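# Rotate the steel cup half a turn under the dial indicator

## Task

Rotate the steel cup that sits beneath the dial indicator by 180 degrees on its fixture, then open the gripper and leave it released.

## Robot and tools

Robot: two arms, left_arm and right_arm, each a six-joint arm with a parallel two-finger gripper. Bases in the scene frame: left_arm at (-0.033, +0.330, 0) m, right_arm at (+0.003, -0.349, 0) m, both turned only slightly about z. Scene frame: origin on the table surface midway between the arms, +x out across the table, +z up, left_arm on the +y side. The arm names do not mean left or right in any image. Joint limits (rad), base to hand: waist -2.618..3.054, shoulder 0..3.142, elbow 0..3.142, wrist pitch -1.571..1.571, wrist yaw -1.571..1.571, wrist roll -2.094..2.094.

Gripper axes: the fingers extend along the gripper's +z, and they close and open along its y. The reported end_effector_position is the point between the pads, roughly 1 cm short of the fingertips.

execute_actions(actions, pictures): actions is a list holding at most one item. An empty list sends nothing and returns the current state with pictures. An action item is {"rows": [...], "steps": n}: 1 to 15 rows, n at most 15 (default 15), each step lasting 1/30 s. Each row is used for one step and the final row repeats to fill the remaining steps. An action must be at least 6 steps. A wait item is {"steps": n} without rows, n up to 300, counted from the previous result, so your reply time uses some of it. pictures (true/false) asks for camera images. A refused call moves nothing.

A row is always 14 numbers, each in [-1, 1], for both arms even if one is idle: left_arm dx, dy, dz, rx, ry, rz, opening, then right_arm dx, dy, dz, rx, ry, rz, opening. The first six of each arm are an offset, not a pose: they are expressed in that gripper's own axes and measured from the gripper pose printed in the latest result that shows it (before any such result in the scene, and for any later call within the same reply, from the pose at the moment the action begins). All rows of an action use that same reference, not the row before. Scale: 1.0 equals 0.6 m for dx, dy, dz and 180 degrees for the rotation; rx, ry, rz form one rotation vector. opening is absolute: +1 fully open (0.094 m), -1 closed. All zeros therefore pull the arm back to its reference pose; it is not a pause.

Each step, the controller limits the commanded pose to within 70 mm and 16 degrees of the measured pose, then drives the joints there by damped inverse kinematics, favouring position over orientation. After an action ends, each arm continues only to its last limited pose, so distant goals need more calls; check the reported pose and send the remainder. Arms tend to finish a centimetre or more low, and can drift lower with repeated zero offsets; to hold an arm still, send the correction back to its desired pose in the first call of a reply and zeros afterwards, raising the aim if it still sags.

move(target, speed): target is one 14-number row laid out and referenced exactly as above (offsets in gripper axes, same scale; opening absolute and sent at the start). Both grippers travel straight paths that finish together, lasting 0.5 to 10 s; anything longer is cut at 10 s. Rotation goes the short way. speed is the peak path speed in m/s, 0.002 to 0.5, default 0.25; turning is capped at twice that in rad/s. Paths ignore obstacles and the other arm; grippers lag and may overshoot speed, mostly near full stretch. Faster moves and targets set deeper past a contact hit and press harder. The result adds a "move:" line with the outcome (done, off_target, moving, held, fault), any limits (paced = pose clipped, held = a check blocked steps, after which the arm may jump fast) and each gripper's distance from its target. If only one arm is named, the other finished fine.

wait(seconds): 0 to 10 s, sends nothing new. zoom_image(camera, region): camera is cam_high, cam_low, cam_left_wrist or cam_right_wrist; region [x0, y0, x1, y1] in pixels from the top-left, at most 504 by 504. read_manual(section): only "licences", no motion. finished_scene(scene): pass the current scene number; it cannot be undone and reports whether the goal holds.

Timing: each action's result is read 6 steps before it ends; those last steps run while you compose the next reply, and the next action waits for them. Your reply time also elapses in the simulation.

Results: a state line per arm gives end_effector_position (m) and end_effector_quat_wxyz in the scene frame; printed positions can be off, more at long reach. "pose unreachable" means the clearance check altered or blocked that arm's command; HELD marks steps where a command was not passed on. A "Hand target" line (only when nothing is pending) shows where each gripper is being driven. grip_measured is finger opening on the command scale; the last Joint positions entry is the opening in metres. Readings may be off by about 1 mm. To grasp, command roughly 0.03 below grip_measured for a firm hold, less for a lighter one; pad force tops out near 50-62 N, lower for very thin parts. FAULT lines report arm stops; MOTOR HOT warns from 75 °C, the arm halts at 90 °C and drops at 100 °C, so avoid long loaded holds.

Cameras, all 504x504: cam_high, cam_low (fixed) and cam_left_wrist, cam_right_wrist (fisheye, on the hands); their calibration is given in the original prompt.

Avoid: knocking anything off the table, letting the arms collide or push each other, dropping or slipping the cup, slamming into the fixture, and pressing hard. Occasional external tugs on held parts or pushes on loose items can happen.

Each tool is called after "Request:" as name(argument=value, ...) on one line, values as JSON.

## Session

Request:
execute_actions(actions=[])

Scene clock: 0.00 s of 4800.00 s.
left_arm: end_effector_position=(+0.2336, -0.2886, +0.1625) grip_measured=+1.000 end_effector_quat_wxyz=(+0.319, +0.411, +0.702, -0.487) | right_arm: end_effector_position=(+0.4675, -0.5356, +0.3020) grip_measured=+1.000 end_effector_quat_wxyz=(+0.509, +0.180, +0.723, -0.431)
Joint positions: left_arm=[-1.072  2.363  1.887  0.11   0.442 -0.298  0.094] | right_arm=[-0.056  1.672  1.24   0.27   0.819 -0.341  0.094]
Joint velocities: left_arm=[-0.017 -0.002  0.007  0.066 -0.022 -0.022  0.   ] | right_arm=[-0.002  0.012  0.022  0.066 -0.081 -0.007  0.   ]
Motor temperatures (°C, as the motors report them): left_arm=[21 23 22 22 22 22] | right_arm=[23 26 23 25 21 20]
Hand target (left_arm): +0.234, -0.289, +0.179; +0.329, +0.412, +0.692, -0.493
Hand target (right_arm): +0.465, -0.536, +0.320; +0.528, +0.192, +0.708, -0.427
camera_calibration (this result's frames):
cam_left_wrist: T_world_to_cam=[[-0.950257, -0.169412, 0.261365, 0.128833], [-0.307666, 0.641256, -0.702945, 0.416397], [-0.0485145, -0.748392, -0.66148, 0.0255757], [0, 0, 0, 1]] pos_world=[0.251776, -0.22605, 0.27595]
cam_right_wrist: T_world_to_cam=[[-0.550133, -0.518065, 0.654952, -0.209546], [-0.801901, 0.108861, -0.587456, 0.652766], [0.233042, -0.848385, -0.475325, -0.300487], [0, 0, 0, 1]] pos_world=[0.478201, -0.434548, 0.377884]

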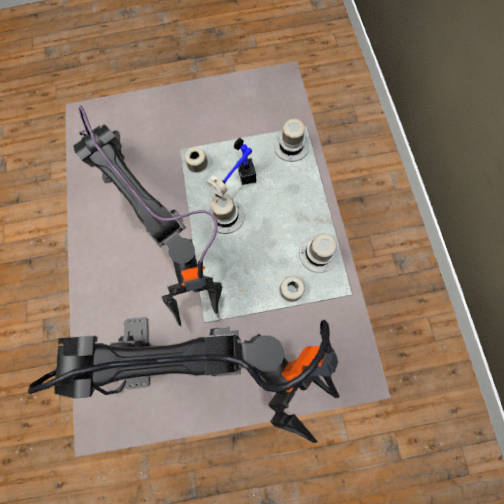

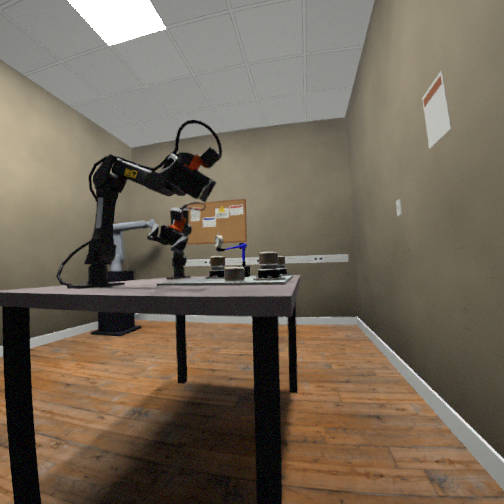

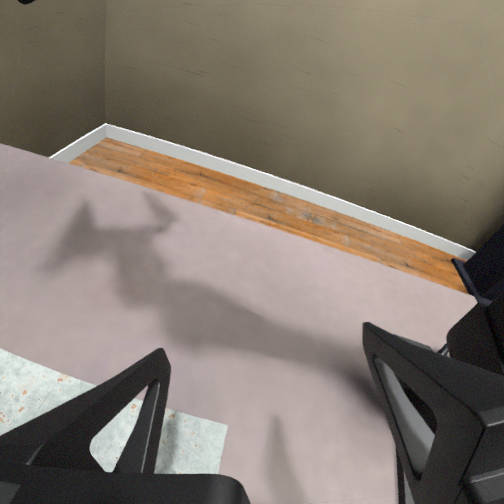

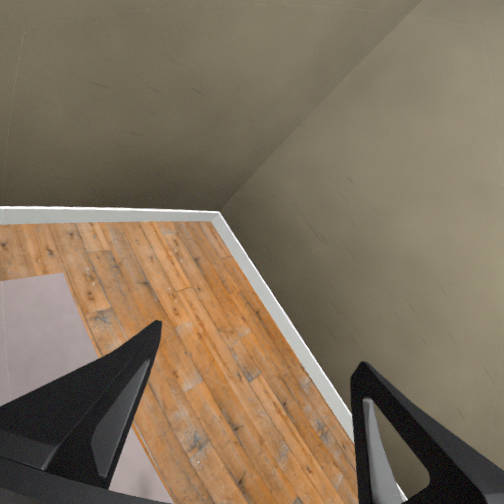

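Request:
zoom_image(camera="cam_high", region=[170, 110, 360, 330])

Request:
zoom_image(camera="cam_high", region=[185, 130, 275, 250])

Request:
zoom_image(camera="cam_low", region=[150, 200, 300, 295])

Region (170, 110, 360, 330) of cam_high's 504x504 image, scaled by 2.291, with more detail than that image has; it fills the left 435 columns of this view, and the rest is white.

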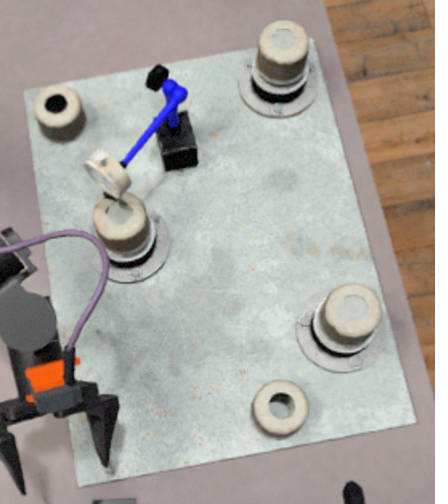

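Region (185, 130, 275, 250) of cam_high's 504x504 image, scaled by 4.200, with more detail than that image has; it fills the left 378 columns of this view, and the rest is white.

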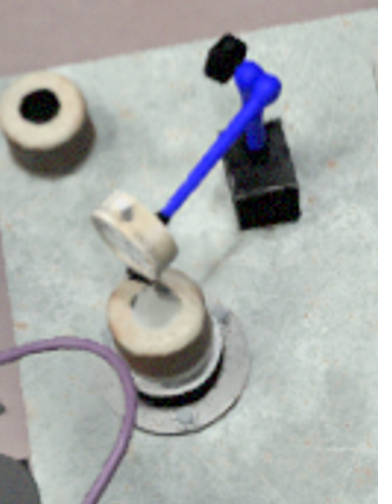

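Region (150, 200, 300, 295) of cam_low's 504x504 image, scaled by 3.360, with more detail than that image has; it fills the top 319 rows of this view, and the rest is white.

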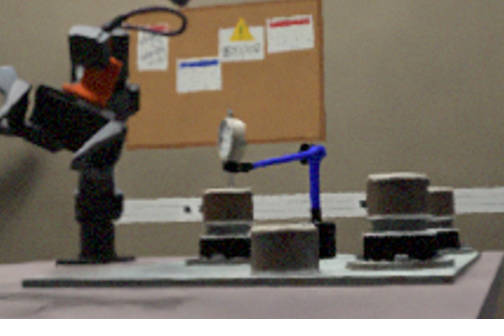

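Request:
move(target=[0.1341, -0.0741, -0.8637, -0.2669, -0.0408, 0.0345, 1, 0.2376, 0.4462, -0.7236, -0.7603, -0.1806, -0.0145, 1], speed=0.45)

Scene clock: 12.23 s of 4800.00 s.
left_arm: end_effector_position=(+0.1419, +0.2137, +0.2629) grip_measured=+1.000 end_effector_quat_wxyz=(+0.511, +0.251, +0.806, -0.160) | right_arm: end_effector_position=(+0.3391, -0.0639, +0.0965) grip_measured=+1.000 end_effector_quat_wxyz=(-0.480, +0.506, -0.546, -0.465)
Joint positions: left_arm=[-0.571  0.414  0.783 -0.811  0.048  0.022  0.094] | right_arm=[ 0.382  2.065  0.801  0.973 -1.186 -0.247  0.094]
Joint velocities: left_arm=[ 0.012 -0.002 -0.002 -0.007  0.066 -0.022  0.   ] | right_arm=[ 0.012  0.012 -0.012  0.066  0.007  0.007  0.   ]
Motor temperatures (°C, as the motors report them): left_arm=[21 27 23 24 22 22] | right_arm=[23 27 24 28 21 20]
Hand target (left_arm): +0.138, +0.215, +0.277; +0.525, +0.252, +0.796, -0.165
Hand target (right_arm): +0.340, -0.059, +0.104; +0.486, -0.513, +0.531, +0.469
Off the commanded pose (left_arm): 0.020 m, 2 deg.
Off the commanded pose (right_arm): 0.010 m, 2 deg.
Kept back: nothing.
After step 90, 5.60 s passed at rest.
move: off_target (left_arm)
camera_calibration (this result's frames):
cam_left_wrist: T_world_to_cam=[[-0.595828, -0.785868, -0.165532, 0.294207], [-0.530524, 0.539883, -0.653506, 0.176975], [0.602937, -0.301559, -0.738599, 0.295904], [0, 0, 0, 1]] pos_world=[0.0907752, 0.224895, 0.382909]
cam_right_wrist: T_world_to_cam=[[0.972065, -0.00125262, 0.234706, -0.343772], [0.189258, -0.58725, -0.786969, 0.0163598], [0.138817, 0.809405, -0.570608, 0.179017], [0, 0, 0, 1]] pos_world=[0.306222, -0.13572, 0.195708]

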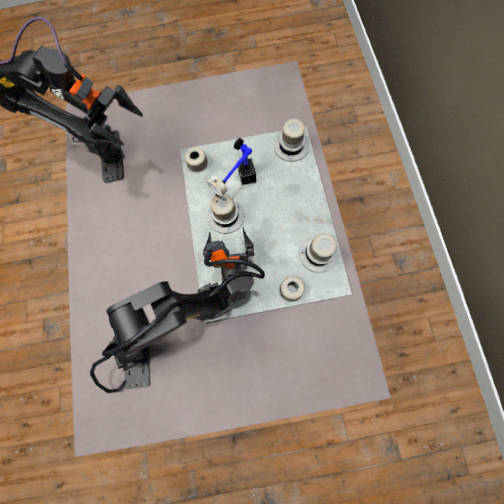

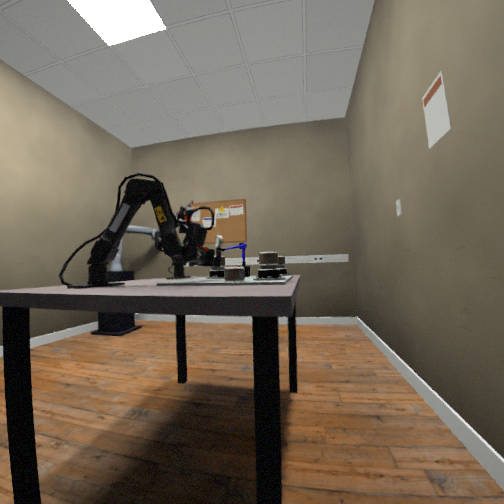

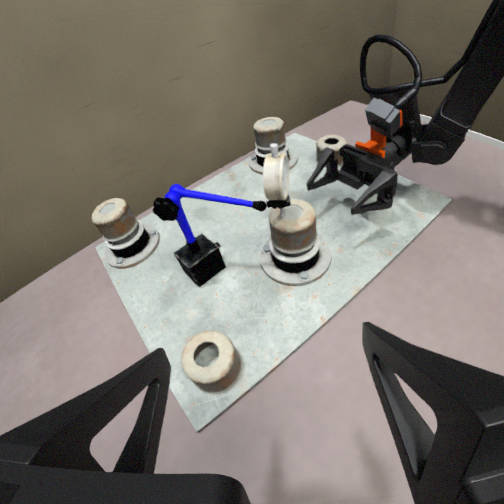

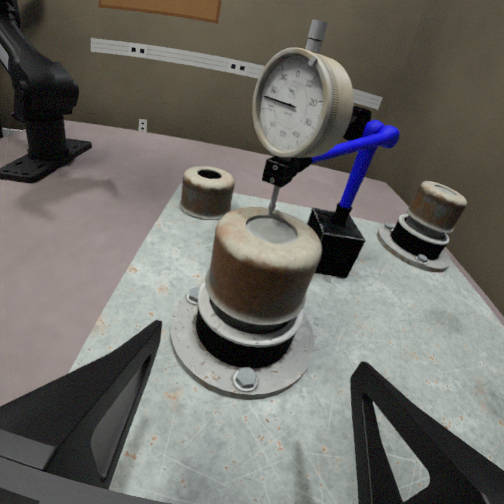

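Request:
zoom_image(camera="cam_high", region=[185, 160, 285, 310])

Request:
zoom_image(camera="cam_right_wrist", region=[150, 150, 370, 410])

Region (185, 160, 285, 310) of cam_high's 504x504 image, scaled by 3.360, with more detail than that image has.

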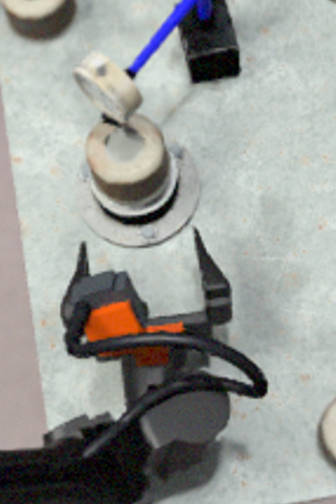

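Region (150, 150, 370, 410) of cam_right_wrist's 504x504 image, scaled by 1.938, with more detail than that image has; it fills the left 426 columns of this view, and the rest is white.

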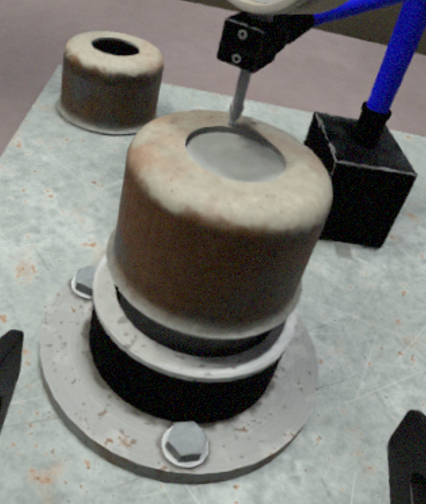

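Request:
move(target=[-0.0185, -0.002, -0.016, 0, -0.012, 0, 1, -0.0138, 0.0002, 0.1512, -0.0475, -0.0061, -0.0118, 1], speed=0.14)

Scene clock: 15.77 s of 4800.00 s.
left_arm: end_effector_position=(+0.1414, +0.2131, +0.2628) grip_measured=+1.000 end_effector_quat_wxyz=(+0.511, +0.253, +0.806, -0.160) | right_arm: end_effector_position=(+0.3387, +0.0234, +0.0899) grip_measured=+1.000 end_effector_quat_wxyz=(-0.455, +0.546, -0.496, -0.499)
Joint positions: left_arm=[-0.576  0.414  0.783 -0.811  0.047  0.022  0.094] | right_arm=[ 0.569  2.248  1.069  0.96  -1.153 -0.203  0.094]
Joint velocities: left_arm=[-0.007 -0.007  0.012 -0.095 -0.037 -0.081  0.   ] | right_arm=[-0.007 -0.017 -0.007 -0.022  0.022 -0.066  0.   ]
Motor temperatures (°C, as the motors report them): left_arm=[21 26 24 25 22 22] | right_arm=[23 27 24 29 21 20]
Hand target (left_arm): +0.138, +0.215, +0.277; +0.526, +0.248, +0.797, -0.165
Hand target (right_arm): +0.342, +0.028, +0.096; -0.456, +0.545, -0.495, -0.501
Off the commanded pose (left_arm): 0.015 m, 2 deg.
Off the commanded pose (right_arm): 0.008 m, 0 deg.
Kept back: nothing.
move: off_target (left_arm)
camera_calibration (this result's frames):
cam_left_wrist: T_world_to_cam=[[-0.598607, -0.783671, -0.16592, 0.293429], [-0.528928, 0.542243, -0.652846, 0.176019], [0.601585, -0.303039, -0.739096, 0.296528], [0, 0, 0, 1]] pos_world=[0.0903635, 0.224366, 0.382761]
cam_right_wrist: T_world_to_cam=[[0.955479, 0.140222, 0.259612, -0.341649], [0.293749, -0.534901, -0.792207, 0.0264172], [0.027782, 0.833198, -0.552277, 0.139985], [0, 0, 0, 1]] pos_world=[0.314789, -0.0545979, 0.186934]

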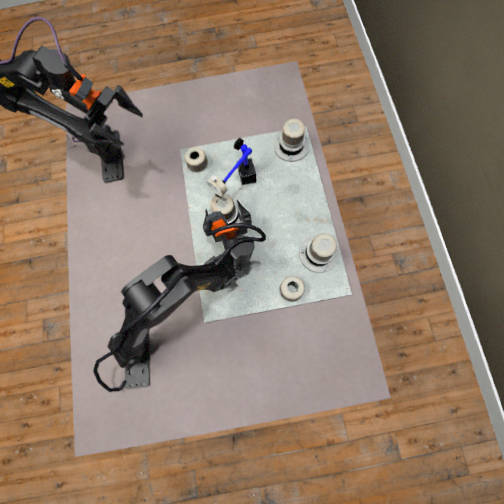

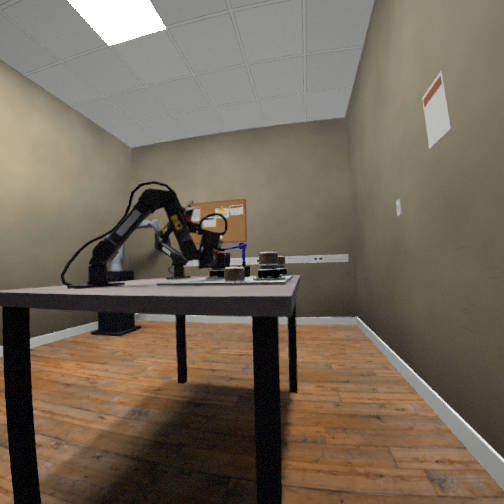

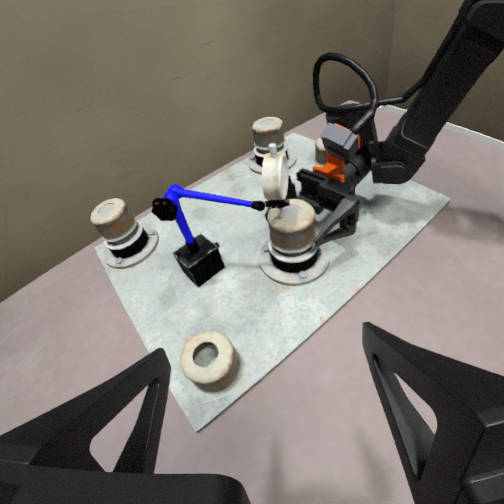

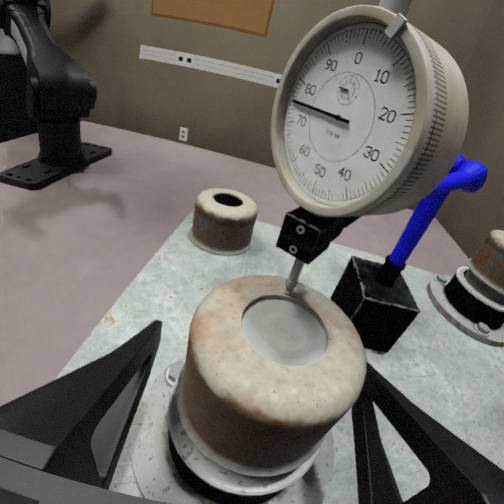

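Request:
zoom_image(camera="cam_right_wrist", region=[140, 250, 400, 500])

Region (140, 250, 400, 500) of cam_right_wrist's 504x504 image, scaled by 1.938, with more detail than that image has; it fills the top 485 rows of this view, and the rest is white.

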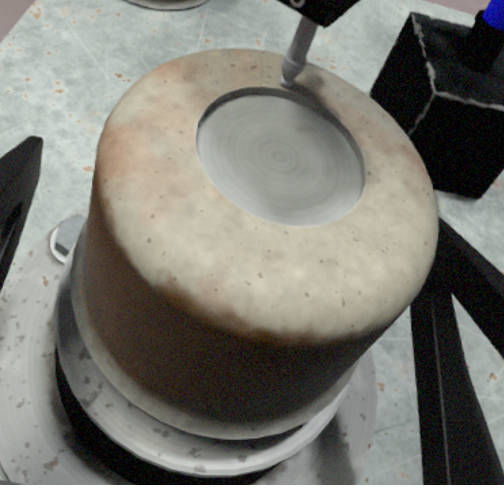

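Request:
execute_actions(actions=[])

Scene clock: 17.20 s of 4800.00 s.
left_arm: end_effector_position=(+0.1414, +0.2132, +0.2628) grip_measured=+1.000 end_effector_quat_wxyz=(+0.511, +0.253, +0.806, -0.160) | right_arm: end_effector_position=(+0.3387, +0.0234, +0.0896) grip_measured=+1.000 end_effector_quat_wxyz=(-0.454, +0.546, -0.497, -0.499)
Joint positions: left_arm=[-0.576  0.414  0.783 -0.811  0.046  0.022  0.094] | right_arm=[ 0.569  2.248  1.069  0.958 -1.153 -0.202  0.094]
Joint velocities: left_arm=[-0.012  0.017  0.017 -0.037 -0.007  0.007  0.   ] | right_arm=[-0.007  0.002  0.012  0.007  0.007 -0.051  0.   ]
Motor temperatures (°C, as the motors report them): left_arm=[21 26 24 25 22 22] | right_arm=[23 28 24 29 21 20]
Hand target (left_arm): +0.138, +0.215, +0.277; +0.526, +0.248, +0.797, -0.165
Hand target (right_arm): +0.342, +0.028, +0.096; -0.456, +0.545, -0.495, -0.501
Off the commanded pose (left_arm): 0.015 m, 2 deg.
Off the commanded pose (right_arm): 0.008 m, 0 deg.
Kept back: nothing.
Steps of this call (steps 1 to 43: nothing new was sent). Readings (end_effector_position):
1: left_arm (+0.1414, +0.2131, +0.2628) | right_arm (+0.3387, +0.0234, +0.0898)
2: left_arm (+0.1414, +0.2131, +0.2628) | right_arm (+0.3387, +0.0234, +0.0898)
4: left_arm (+0.1414, +0.2131, +0.2628) | right_arm (+0.3387, +0.0234, +0.0897)
8: left_arm (+0.1414, +0.2132, +0.2628) | right_arm (+0.3387, +0.0234, +0.0897)
43: the state above
camera_calibration (this result's frames):
cam_left_wrist: T_world_to_cam=[[-0.597943, -0.784182, -0.1659, 0.293573], [-0.529406, 0.541788, -0.652837, 0.176159], [0.601826, -0.30253, -0.739109, 0.296375], [0, 0, 0, 1]] pos_world=[0.0904333, 0.224436, 0.38276]
cam_right_wrist: T_world_to_cam=[[0.956157, 0.140076, 0.257181, -0.341595], [0.291622, -0.535873, -0.792336, 0.026934], [0.0268287, 0.832598, -0.553228, 0.140272], [0, 0, 0, 1]] pos_world=[0.315001, -0.0545078, 0.186795]

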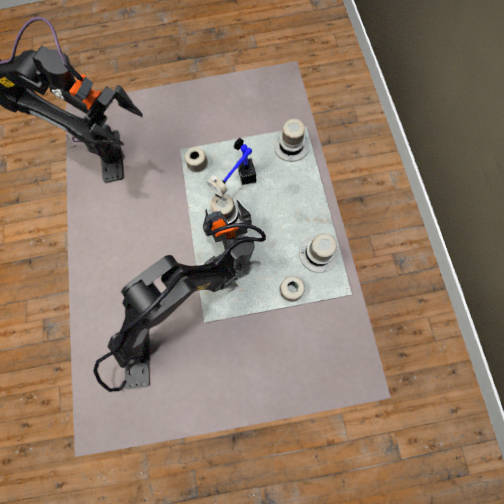

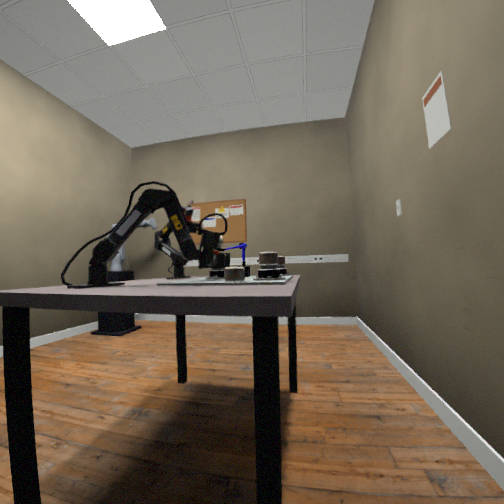

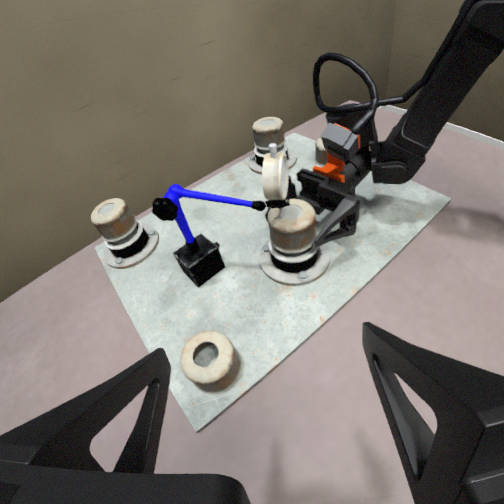

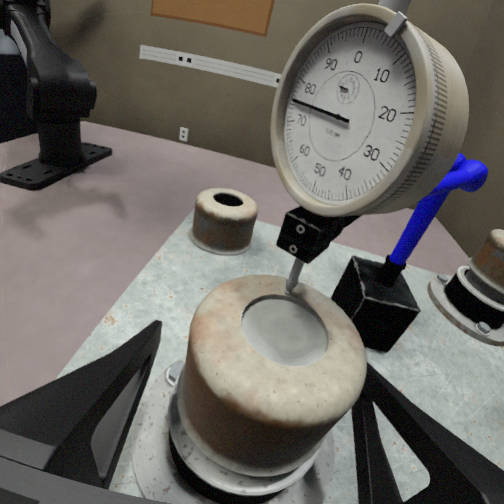

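Request:
execute_actions(actions=[{"rows": [[-0.0185,-0.002,-0.016,0,-0.012,0,1,-0.0113,-0.0062,0.0061,0,0,0,0.85],[-0.0185,-0.002,-0.016,0,-0.012,0,1,-0.0113,-0.0062,0.0061,0,0,0,0.72],[-0.0185,-0.002,-0.016,0,-0.012,0,1,-0.0113,-0.0062,0.0061,0,0,0,0.62],[-0.0185,-0.002,-0.016,0,-0.012,0,1,-0.0113,-0.0062,0.0061,0,0,0,0.56],[-0.0185,-0.002,-0.016,0,-0.012,0,1,-0.0113,-0.0062,0.0061,0,0,0,0.53],[-0.0185,-0.002,-0.016,0,-0.012,0,1,-0.0113,-0.0062,0.0061,0,0,0,0.51],[-0.0185,-0.002,-0.016,0,-0.012,0,1,-0.0113,-0.0062,0.0061,0,0,0,0.49],[-0.0185,-0.002,-0.016,0,-0.012,0,1,-0.0113,-0.0062,0.0061,0,0,0,0.475],[-0.0185,-0.002,-0.016,0,-0.012,0,1,-0.0113,-0.0062,0.0061,0,0,0,0.46],[-0.0185,-0.002,-0.016,0,-0.012,0,1,-0.0113,-0.0062,0.0061,0,0,0,0.44]], "steps": 15}])

Request:
execute_actions(actions=[{"steps": 12}], pictures=true)

Scene clock: 18.67 s of 4800.00 s.
left_arm: end_effector_position=(+0.1410, +0.2125, +0.2628) grip_measured=+1.000 end_effector_quat_wxyz=(+0.510, +0.254, +0.806, -0.161) | right_arm: end_effector_position=(+0.3401, +0.0234, +0.0881) grip_measured=+0.479 end_effector_quat_wxyz=(-0.453, +0.543, -0.502, -0.497)
Joint positions: left_arm=[-0.582  0.414  0.783 -0.811  0.044  0.021  0.094] | right_arm=[ 0.569  2.248  1.069  0.95  -1.143 -0.202  0.069]
Joint velocities: left_arm=[-0.017 -0.012  0.002 -0.007 -0.051 -0.022  0.   ] | right_arm=[-0.007 -0.002 -0.007 -0.007 -0.066 -0.022 -0.007]
Motor temperatures (°C, as the motors report them): left_arm=[21 26 24 25 22 22] | right_arm=[23 28 24 29 21 20]
Steps of this call (steps 1 to 35: nothing new was sent; steps 36 to 44: the first 9 steps of this action). Readings (end_effector_position):
36: left_arm (+0.1414, +0.2131, +0.2628) | right_arm (+0.3387, +0.0234, +0.0894)
37: left_arm (+0.1412, +0.2129, +0.2628) | right_arm (+0.3387, +0.0234, +0.0891)
39: left_arm (+0.1410, +0.2125, +0.2628) | right_arm (+0.3386, +0.0233, +0.0885)
43: left_arm (+0.1410, +0.2125, +0.2628) | right_arm (+0.3401, +0.0234, +0.0881)
44: the state above

Scene clock: 19.07 s of 4800.00 s.
left_arm: end_effector_position=(+0.1410, +0.2126, +0.2628) grip_measured=+1.000 end_effector_quat_wxyz=(+0.510, +0.254, +0.806, -0.161) | right_arm: end_effector_position=(+0.3401, +0.0234, +0.0881) grip_measured=+0.468 end_effector_quat_wxyz=(-0.453, +0.543, -0.502, -0.497)
Joint positions: left_arm=[-0.582  0.414  0.783 -0.811  0.043  0.021  0.094] | right_arm=[ 0.569  2.248  1.069  0.95  -1.143 -0.202  0.069]
Joint velocities: left_arm=[-0.007  0.007  0.002  0.081 -0.037 -0.081  0.   ] | right_arm=[-0.007  0.002  0.012  0.007  0.007 -0.022 -0.001]
Motor temperatures (°C, as the motors report them): left_arm=[21 26 24 25 22 22] | right_arm=[23 28 24 28 21 20]
Hand target (left_arm): +0.138, +0.215, +0.277; +0.526, +0.249, +0.796, -0.165
Hand target (right_arm): +0.342, +0.028, +0.096; -0.454, +0.546, -0.496, -0.499
Off the commanded pose (left_arm): 0.015 m, 2 deg.
Off the commanded pose (right_arm): 0.009 m, 1 deg.
Kept back: nothing.
Steps of this call (steps 1 to 6: the last 6 steps of your previous action; steps 7 to 12: nothing new was sent). Readings (end_effector_position):
1: left_arm (+0.1410, +0.2125, +0.2628) | right_arm (+0.3401, +0.0234, +0.0881)
2: left_arm (+0.1410, +0.2125, +0.2628) | right_arm (+0.3401, +0.0234, +0.0881)
4: left_arm (+0.1410, +0.2125, +0.2628) | right_arm (+0.3401, +0.0234, +0.0881)
8: left_arm (+0.1410, +0.2126, +0.2628) | right_arm (+0.3401, +0.0234, +0.0881)
12: the state above
camera_calibration (this result's frames):
cam_left_wrist: T_world_to_cam=[[-0.600163, -0.782428, -0.166163, 0.292856], [-0.52779, 0.543466, -0.65275, 0.175661], [0.601034, -0.304057, -0.739126, 0.296868], [0, 0, 0, 1]] pos_world=[0.0900458, 0.223938, 0.382747]
cam_right_wrist: T_world_to_cam=[[0.95903, 0.132674, 0.250317, -0.342763], [0.281599, -0.543217, -0.79096, 0.0287685], [0.0310367, 0.829043, -0.558323, 0.138505], [0, 0, 0, 1]] pos_world=[0.31632, -0.053723, 0.185884]

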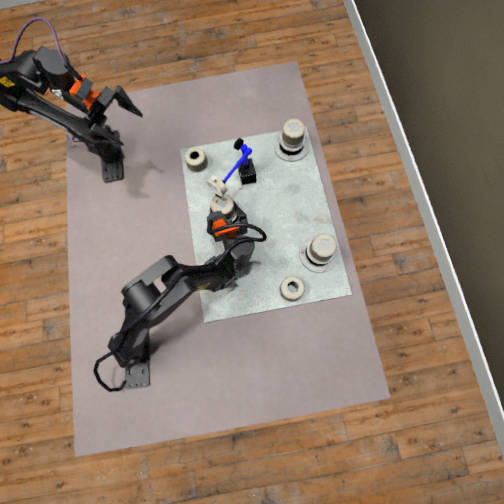

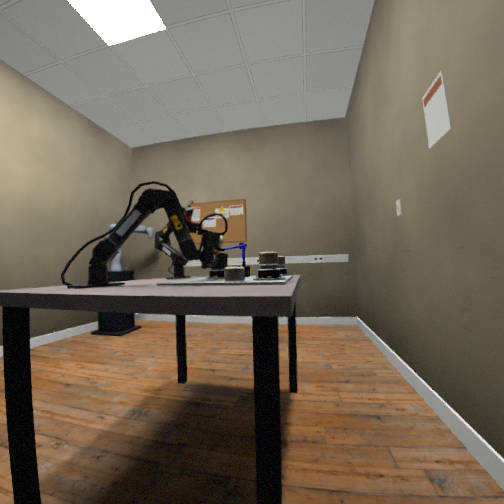

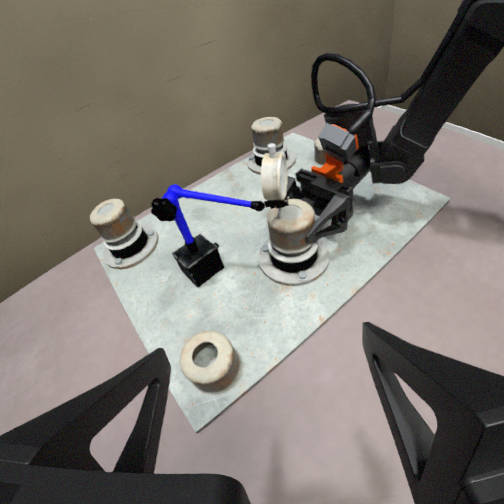

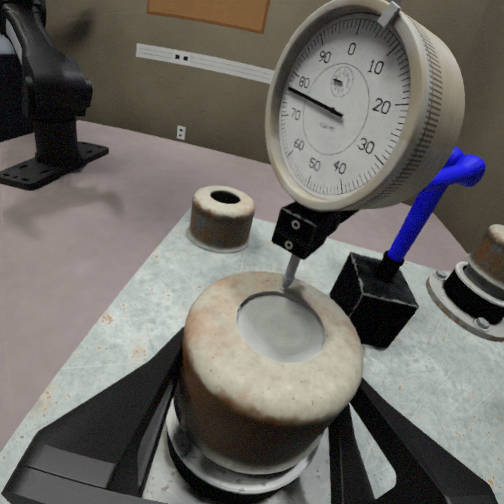

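Request:
move(target=[-0.0185,-0.002,-0.016,0,-0.012,0,1,-0.0115,-0.0075,-0.0024,0.5420,-0.0038,0.0511,0.438], speed=0.3)

Scene clock: 24.10 s of 4800.00 s.
left_arm: end_effector_position=(+0.1407, +0.2120, +0.2627) grip_measured=+1.000 end_effector_quat_wxyz=(+0.510, +0.255, +0.805, -0.161) | right_arm: end_effector_position=(+0.3372, +0.0213, +0.0898) grip_measured=+0.468 end_effector_quat_wxyz=(+0.673, +0.016, +0.740, -0.005)
Joint positions: left_arm=[-0.589  0.414  0.783 -0.811  0.039  0.02   0.094] | right_arm=[1.238 2.245 1.089 0.898 1.19  0.255 0.069]
Joint velocities: left_arm=[ 0.017  0.002 -0.012 -0.037 -0.066 -0.007  0.   ] | right_arm=[ 0.002 -0.002  0.037 -0.037 -0.037  0.051  0.   ]
Motor temperatures (°C, as the motors report them): left_arm=[21 25 24 25 22 22] | right_arm=[23 29 24 29 21 20]
Hand target (left_arm): +0.137, +0.214, +0.277; +0.525, +0.251, +0.796, -0.165
Hand target (right_arm): +0.340, +0.021, +0.096; +0.674, +0.023, +0.739, -0.014
Off the commanded pose (left_arm): 0.015 m, 2 deg.
Off the commanded pose (right_arm): 0.009 m, 1 deg.
Kept back: nothing.
move: off_target (left_arm)
camera_calibration (this result's frames):
cam_left_wrist: T_world_to_cam=[[-0.602202, -0.780663, -0.167087, 0.29234], [-0.526001, 0.545425, -0.65256, 0.175045], [0.600563, -0.305085, -0.739085, 0.297187], [0, 0, 0, 1]] pos_world=[0.0896416, 0.223413, 0.38272]
cam_right_wrist: T_world_to_cam=[[0.0211928, -0.969838, 0.242828, 0.000262582], [-0.572671, -0.210866, -0.792202, 0.310847], [0.819511, -0.122272, -0.559867, -0.104195], [0, 0, 0, 1]] pos_world=[0.263397, 0.0530616, 0.187855]

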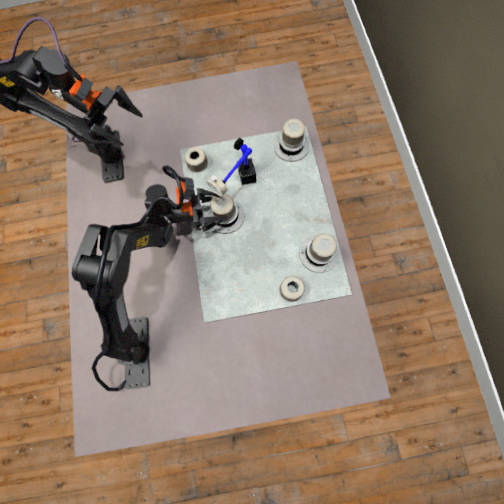

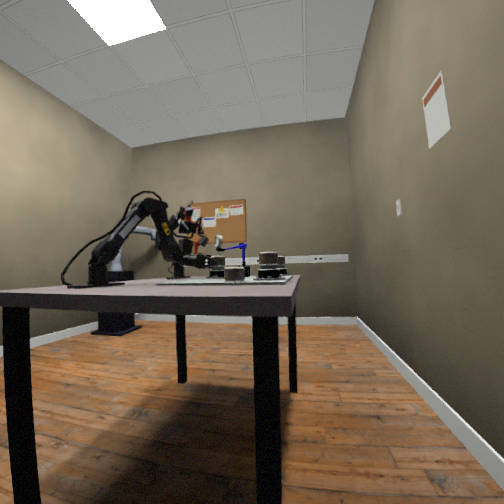

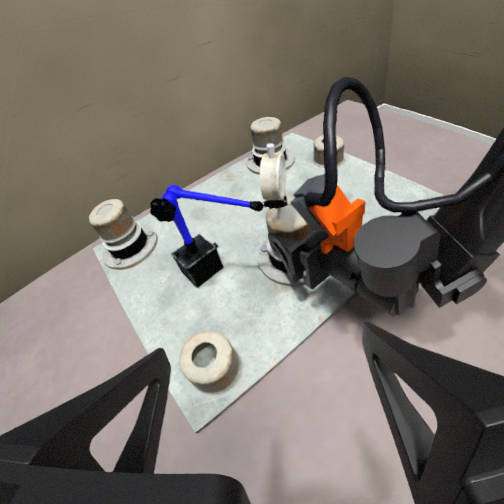

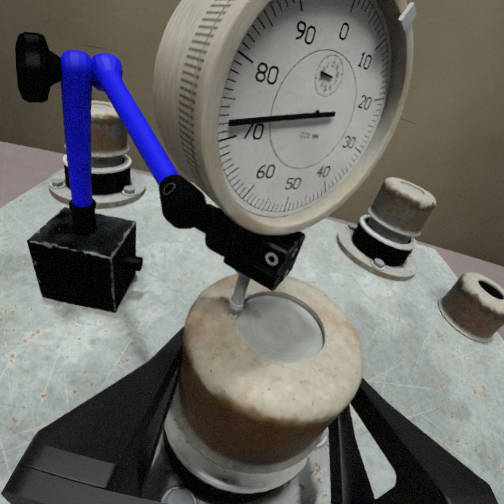

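Request:
zoom_image(camera="cam_right_wrist", region=[150, 250, 400, 500])

Region (150, 250, 400, 500) of cam_right_wrist's 504x504 image, scaled by 2.016, with more detail than that image has.

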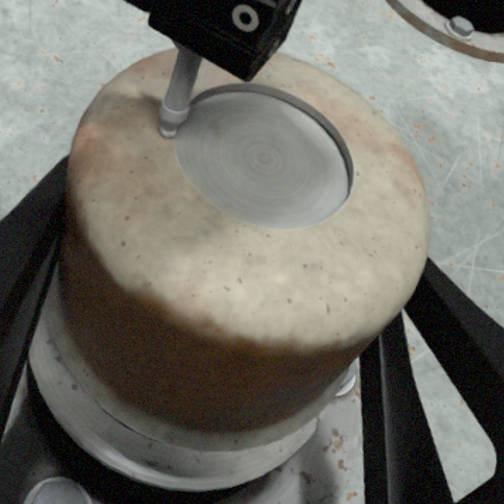

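Request:
move(target=[-0.0185,-0.002,-0.016,0,-0.012,0,1,-0.0125,0.0116,0.0091,-0.4700,0.0067,-0.0451,1], speed=0.33)

Scene clock: 32.13 s of 4800.00 s.
left_arm: end_effector_position=(+0.1402, +0.2114, +0.2627) grip_measured=+1.000 end_effector_quat_wxyz=(+0.510, +0.256, +0.805, -0.161) | right_arm: end_effector_position=(+0.3421, +0.0284, +0.0884) grip_measured=+1.000 end_effector_quat_wxyz=(+0.492, -0.483, +0.567, +0.451)
Joint positions: left_arm=[-0.596  0.414  0.783 -0.811  0.035  0.018  0.094] | right_arm=[ 0.628  2.187  0.936  1.077 -0.879 -0.098  0.094]
Joint velocities: left_arm=[ 0.002 -0.002 -0.002  0.051 -0.051 -0.081  0.   ] | right_arm=[-0.012  0.012 -0.007  0.037  0.007 -0.051  0.   ]
Motor temperatures (°C, as the motors report them): left_arm=[21 24 24 26 22 22] | right_arm=[23 29 24 29 21 20]
Hand target (left_arm): +0.137, +0.213, +0.277; +0.525, +0.252, +0.796, -0.166
Hand target (right_arm): +0.347, +0.029, +0.096; +0.499, -0.488, +0.557, +0.450
Off the commanded pose (left_arm): 0.015 m, 2 deg.
Off the commanded pose (right_arm): 0.009 m, 2 deg.
Kept back: nothing.
After step 90, 2.07 s passed at rest.
move: off_target (left_arm)
camera_calibration (this result's frames):
cam_left_wrist: T_world_to_cam=[[-0.604358, -0.778908, -0.167492, 0.291616], [-0.524353, 0.547146, -0.652446, 0.174535], [0.599838, -0.306486, -0.739094, 0.297642], [0, 0, 0, 1]] pos_world=[0.0892211, 0.22287, 0.382704]
cam_right_wrist: T_world_to_cam=[[0.972823, -0.0685953, 0.221156, -0.341792], [0.13684, -0.600163, -0.788086, 0.0820854], [0.186788, 0.796931, -0.574466, 0.0835834], [0, 0, 0, 1]] pos_world=[0.305658, -0.0407909, 0.188295]

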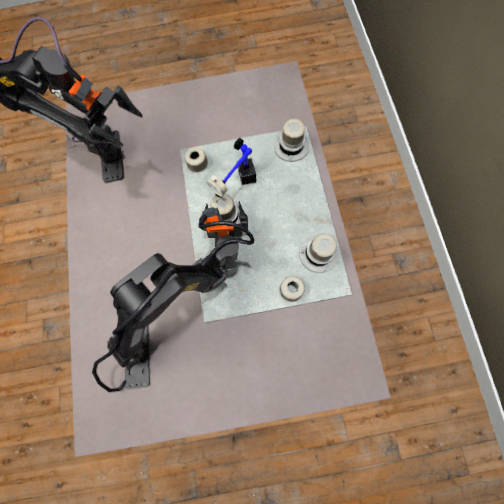

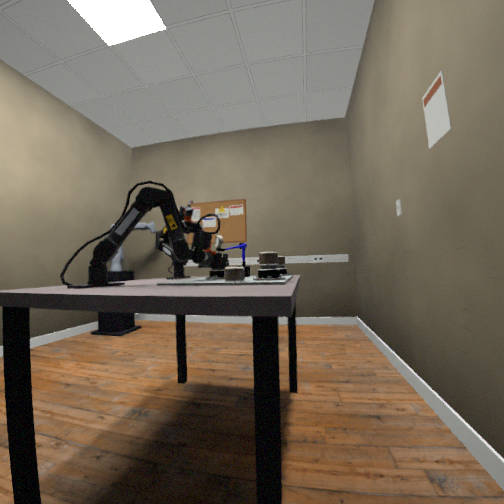

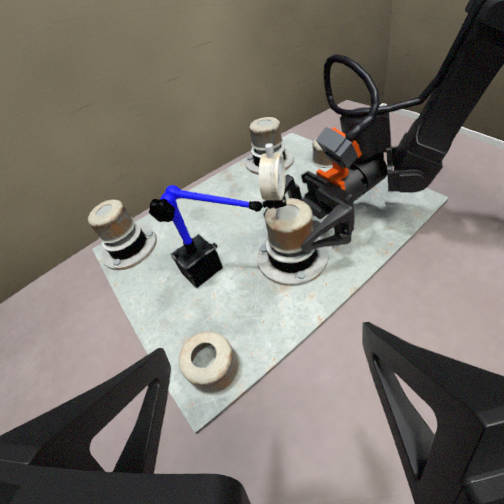

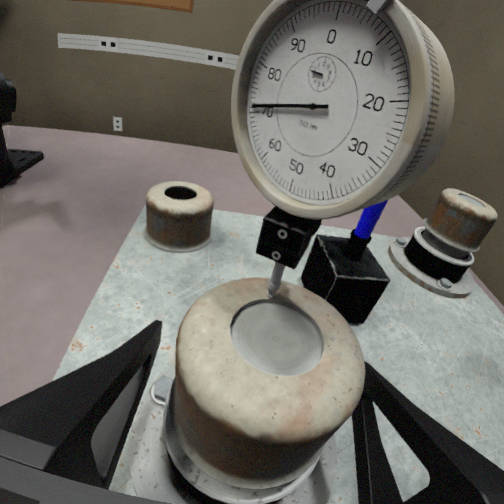

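Request:
zoom_image(camera="cam_right_wrist", region=[140, 250, 390, 500])

Region (140, 250, 390, 500) of cam_right_wrist's 504x504 image, scaled by 2.016, with more detail than that image has.

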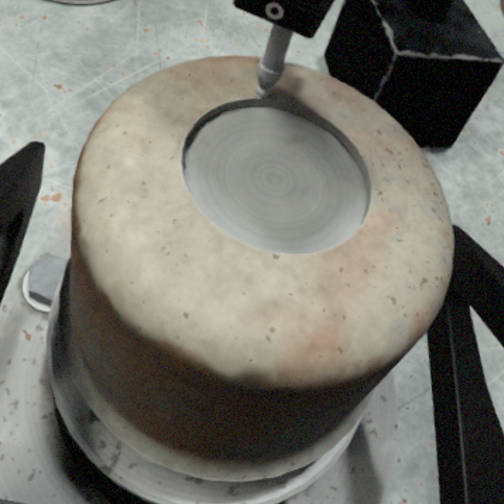

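Request:
execute_actions(actions=[{"rows": [[-0.0185,-0.002,-0.016,0,-0.012,0,1,-0.0134,-0.0047,-0.004,0,-0.004,-0.009,0.9],[-0.0185,-0.002,-0.016,0,-0.012,0,1,-0.0134,-0.0047,-0.008,0,-0.004,-0.011,0.8],[-0.0185,-0.002,-0.016,0,-0.012,0,1,-0.0134,-0.0047,-0.0108,0,-0.004,-0.012,0.72],[-0.0185,-0.002,-0.016,0,-0.012,0,1,-0.0134,-0.0047,-0.0108,0,-0.004,-0.012,0.66],[-0.0185,-0.002,-0.016,0,-0.012,0,1,-0.0134,-0.0047,-0.0108,0,-0.004,-0.012,0.61],[-0.0185,-0.002,-0.016,0,-0.012,0,1,-0.0134,-0.0047,-0.0108,0,-0.004,-0.012,0.57],[-0.0185,-0.002,-0.016,0,-0.012,0,1,-0.0134,-0.0047,-0.0108,0,-0.004,-0.012,0.54],[-0.0185,-0.002,-0.016,0,-0.012,0,1,-0.0134,-0.0047,-0.0108,0,-0.004,-0.012,0.52],[-0.0185,-0.002,-0.016,0,-0.012,0,1,-0.0134,-0.0047,-0.0108,0,-0.004,-0.012,0.50],[-0.0185,-0.002,-0.016,0,-0.012,0,1,-0.0134,-0.0047,-0.0108,0,-0.004,-0.012,0.485],[-0.0185,-0.002,-0.016,0,-0.012,0,1,-0.0134,-0.0047,-0.0108,0,-0.004,-0.012,0.47],[-0.0185,-0.002,-0.016,0,-0.012,0,1,-0.0134,-0.0047,-0.0108,0,-0.004,-0.012,0.455],[-0.0185,-0.002,-0.016,0,-0.012,0,1,-0.0134,-0.0047,-0.0108,0,-0.004,-0.012,0.438]], "steps": 15}])

Request:
execute_actions(actions=[{"steps": 14}], pictures=true)

Scene clock: 34.43 s of 4800.00 s.
left_arm: end_effector_position=(+0.1397, +0.2105, +0.2627) grip_measured=+1.000 end_effector_quat_wxyz=(+0.510, +0.258, +0.804, -0.162) | right_arm: end_effector_position=(+0.3415, +0.0274, +0.0884) grip_measured=+0.512 end_effector_quat_wxyz=(+0.493, -0.489, +0.562, +0.450)
Joint positions: left_arm=[-0.604  0.414  0.783 -0.811  0.031  0.018  0.094] | right_arm=[ 0.624  2.187  0.936  1.075 -0.89  -0.114  0.071]
Joint velocities: left_arm=[-0.007  0.012  0.007 -0.051 -0.051 -0.051  0.   ] | right_arm=[ 0.012  0.002 -0.022 -0.022  0.051 -0.066 -0.018]
Motor temperatures (°C, as the motors report them): left_arm=[21 24 24 26 22 22] | right_arm=[23 29 24 29 21 20]
Steps of this call (steps 1 to 60: nothing new was sent; steps 61 to 69: the first 9 steps of this action). Readings (end_effector_position):
61: left_arm (+0.1402, +0.2113, +0.2627) | right_arm (+0.3418, +0.0284, +0.0882)
62: left_arm (+0.1400, +0.2111, +0.2627) | right_arm (+0.3418, +0.0284, +0.0882)
64: left_arm (+0.1397, +0.2106, +0.2627) | right_arm (+0.3420, +0.0281, +0.0882)
68: left_arm (+0.1397, +0.2106, +0.2627) | right_arm (+0.3419, +0.0273, +0.0884)
69: the state above

Scene clock: 34.90 s of 4800.00 s.
left_arm: end_effector_position=(+0.1398, +0.2107, +0.2627) grip_measured=+1.000 end_effector_quat_wxyz=(+0.510, +0.258, +0.805, -0.162) | right_arm: end_effector_position=(+0.3414, +0.0274, +0.0884) grip_measured=+0.476 end_effector_quat_wxyz=(+0.493, -0.490, +0.561, +0.449)
Joint positions: left_arm=[-0.604  0.414  0.783 -0.811  0.029  0.017  0.094] | right_arm=[ 0.624  2.187  0.936  1.075 -0.891 -0.116  0.069]
Joint velocities: left_arm=[ 0.017 -0.002  0.012 -0.037  0.022 -0.022  0.   ] | right_arm=[ 0.002  0.012 -0.012  0.037 -0.022 -0.037 -0.001]
Motor temperatures (°C, as the motors report them): left_arm=[21 24 24 26 22 22] | right_arm=[23 30 24 29 21 20]
Hand target (left_arm): +0.136, +0.213, +0.277; +0.525, +0.253, +0.795, -0.166
Hand target (right_arm): +0.345, +0.023, +0.097; +0.504, -0.491, +0.555, +0.444
Off the commanded pose (left_arm): 0.015 m, 2 deg.
Off the commanded pose (right_arm): 0.010 m, 2 deg.
Kept back: nothing.
Steps of this call (steps 1 to 6: the last 6 steps of your previous action; steps 7 to 14: nothing new was sent). Readings (end_effector_position):
1: left_arm (+0.1397, +0.2106, +0.2627) | right_arm (+0.3414, +0.0274, +0.0884)
2: left_arm (+0.1397, +0.2106, +0.2627) | right_arm (+0.3414, +0.0274, +0.0884)
4: left_arm (+0.1398, +0.2107, +0.2627) | right_arm (+0.3414, +0.0274, +0.0884)
8: left_arm (+0.1397, +0.2106, +0.2627) | right_arm (+0.3414, +0.0274, +0.0884)
14: the state above
camera_calibration (this result's frames):
cam_left_wrist: T_world_to_cam=[[-0.60664, -0.776866, -0.168719, 0.29103], [-0.522239, 0.549451, -0.652204, 0.17381], [0.599378, -0.307542, -0.739029, 0.297969], [0, 0, 0, 1]] pos_world=[0.0887248, 0.222229, 0.382669]
cam_right_wrist: T_world_to_cam=[[0.970024, -0.0587532, 0.235801, -0.341868], [0.154512, -0.599819, -0.785075, 0.0752504], [0.187564, 0.797976, -0.572761, 0.0840488], [0, 0, 0, 1]] pos_world=[0.304228, -0.0420181, 0.18783]

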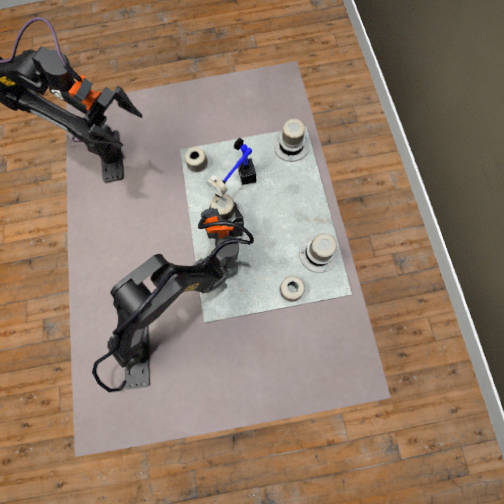

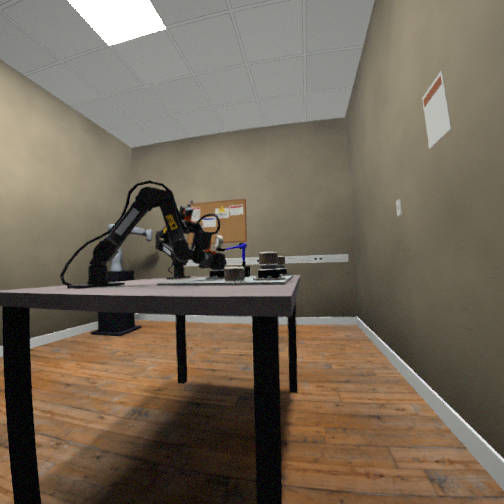

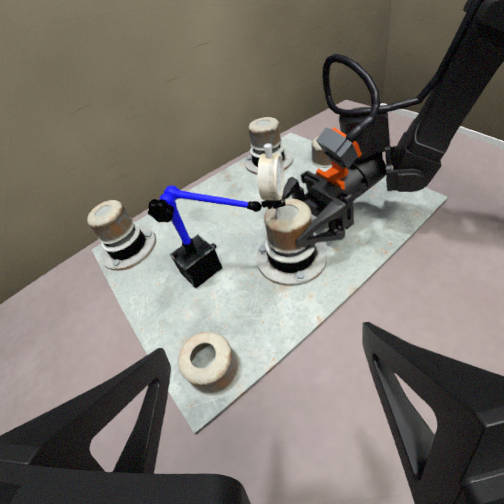

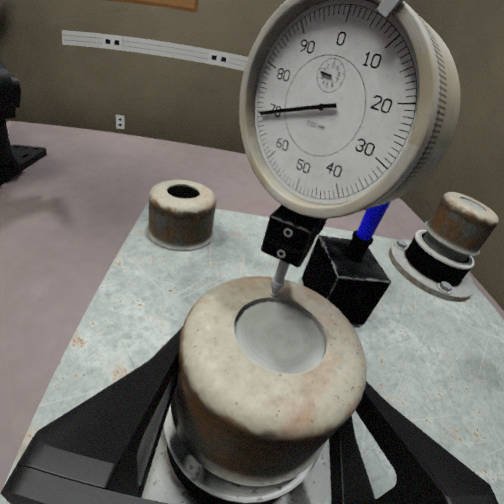

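Request:
move(target=[-0.0185,-0.002,-0.016,0,-0.012,0,1,-0.0105,-0.0099,-0.0074,0.4681,-0.0097,0.0517,0.442], speed=0.3)

Scene clock: 38.80 s of 4800.00 s.
left_arm: end_effector_position=(+0.1393, +0.2100, +0.2627) grip_measured=+1.000 end_effector_quat_wxyz=(+0.510, +0.259, +0.804, -0.162) | right_arm: end_effector_position=(+0.3417, +0.0214, +0.0892) grip_measured=+0.475 end_effector_quat_wxyz=(+0.666, +0.010, +0.746, +0.011)
Joint positions: left_arm=[-0.614  0.414  0.783 -0.811  0.023  0.016  0.094] | right_arm=[1.222 2.226 1.074 0.878 1.137 0.279 0.069]
Joint velocities: left_arm=[-0.007 -0.002 -0.007  0.066  0.022 -0.11   0.   ] | right_arm=[ 0.012  0.007  0.022 -0.11   0.081  0.007 -0.001]
Motor temperatures (°C, as the motors report them): left_arm=[21 24 24 26 22 22] | right_arm=[23 30 24 29 21 20]
Hand target (left_arm): +0.136, +0.212, +0.277; +0.525, +0.255, +0.795, -0.167
Hand target (right_arm): +0.343, +0.022, +0.096; +0.668, +0.017, +0.744, +0.001
Off the commanded pose (left_arm): 0.015 m, 2 deg.
Off the commanded pose (right_arm): 0.008 m, 2 deg.
Kept back: nothing.
move: off_target (left_arm)
camera_calibration (this result's frames):
cam_left_wrist: T_world_to_cam=[[-0.608847, -0.774874, -0.169928, 0.290416], [-0.52017, 0.551691, -0.651967, 0.173114], [0.59894, -0.308557, -0.738961, 0.298286], [0, 0, 0, 1]] pos_world=[0.0882121, 0.221569, 0.382636]
cam_right_wrist: T_world_to_cam=[[0.0561583, -0.972127, 0.22763, -0.0101138], [-0.580269, -0.21731, -0.784897, 0.31512], [0.812486, -0.0880082, -0.576299, -0.105013], [0, 0, 0, 1]] pos_world=[0.268744, 0.0494049, 0.18912]

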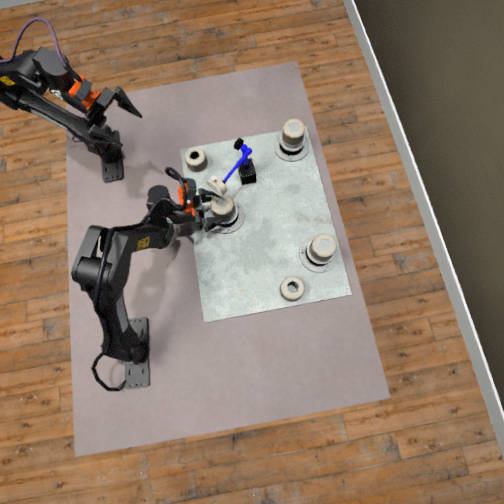

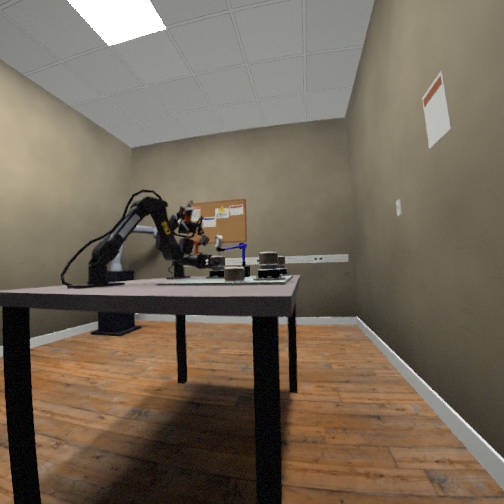

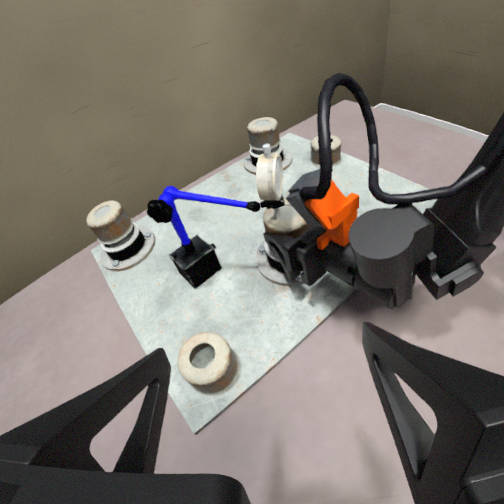

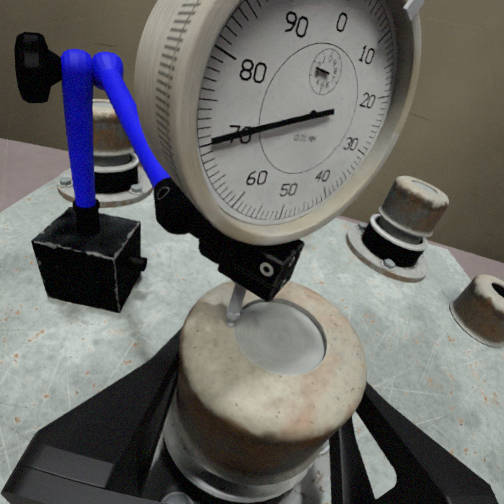

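Request:
zoom_image(camera="cam_right_wrist", region=[140, 250, 390, 500])

Region (140, 250, 390, 500) of cam_right_wrist's 504x504 image, scaled by 2.016, with more detail than that image has.

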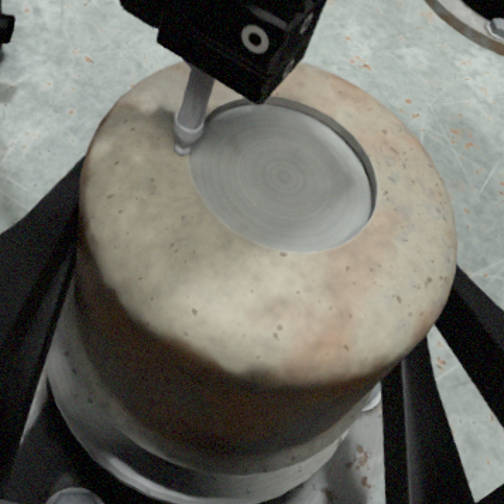

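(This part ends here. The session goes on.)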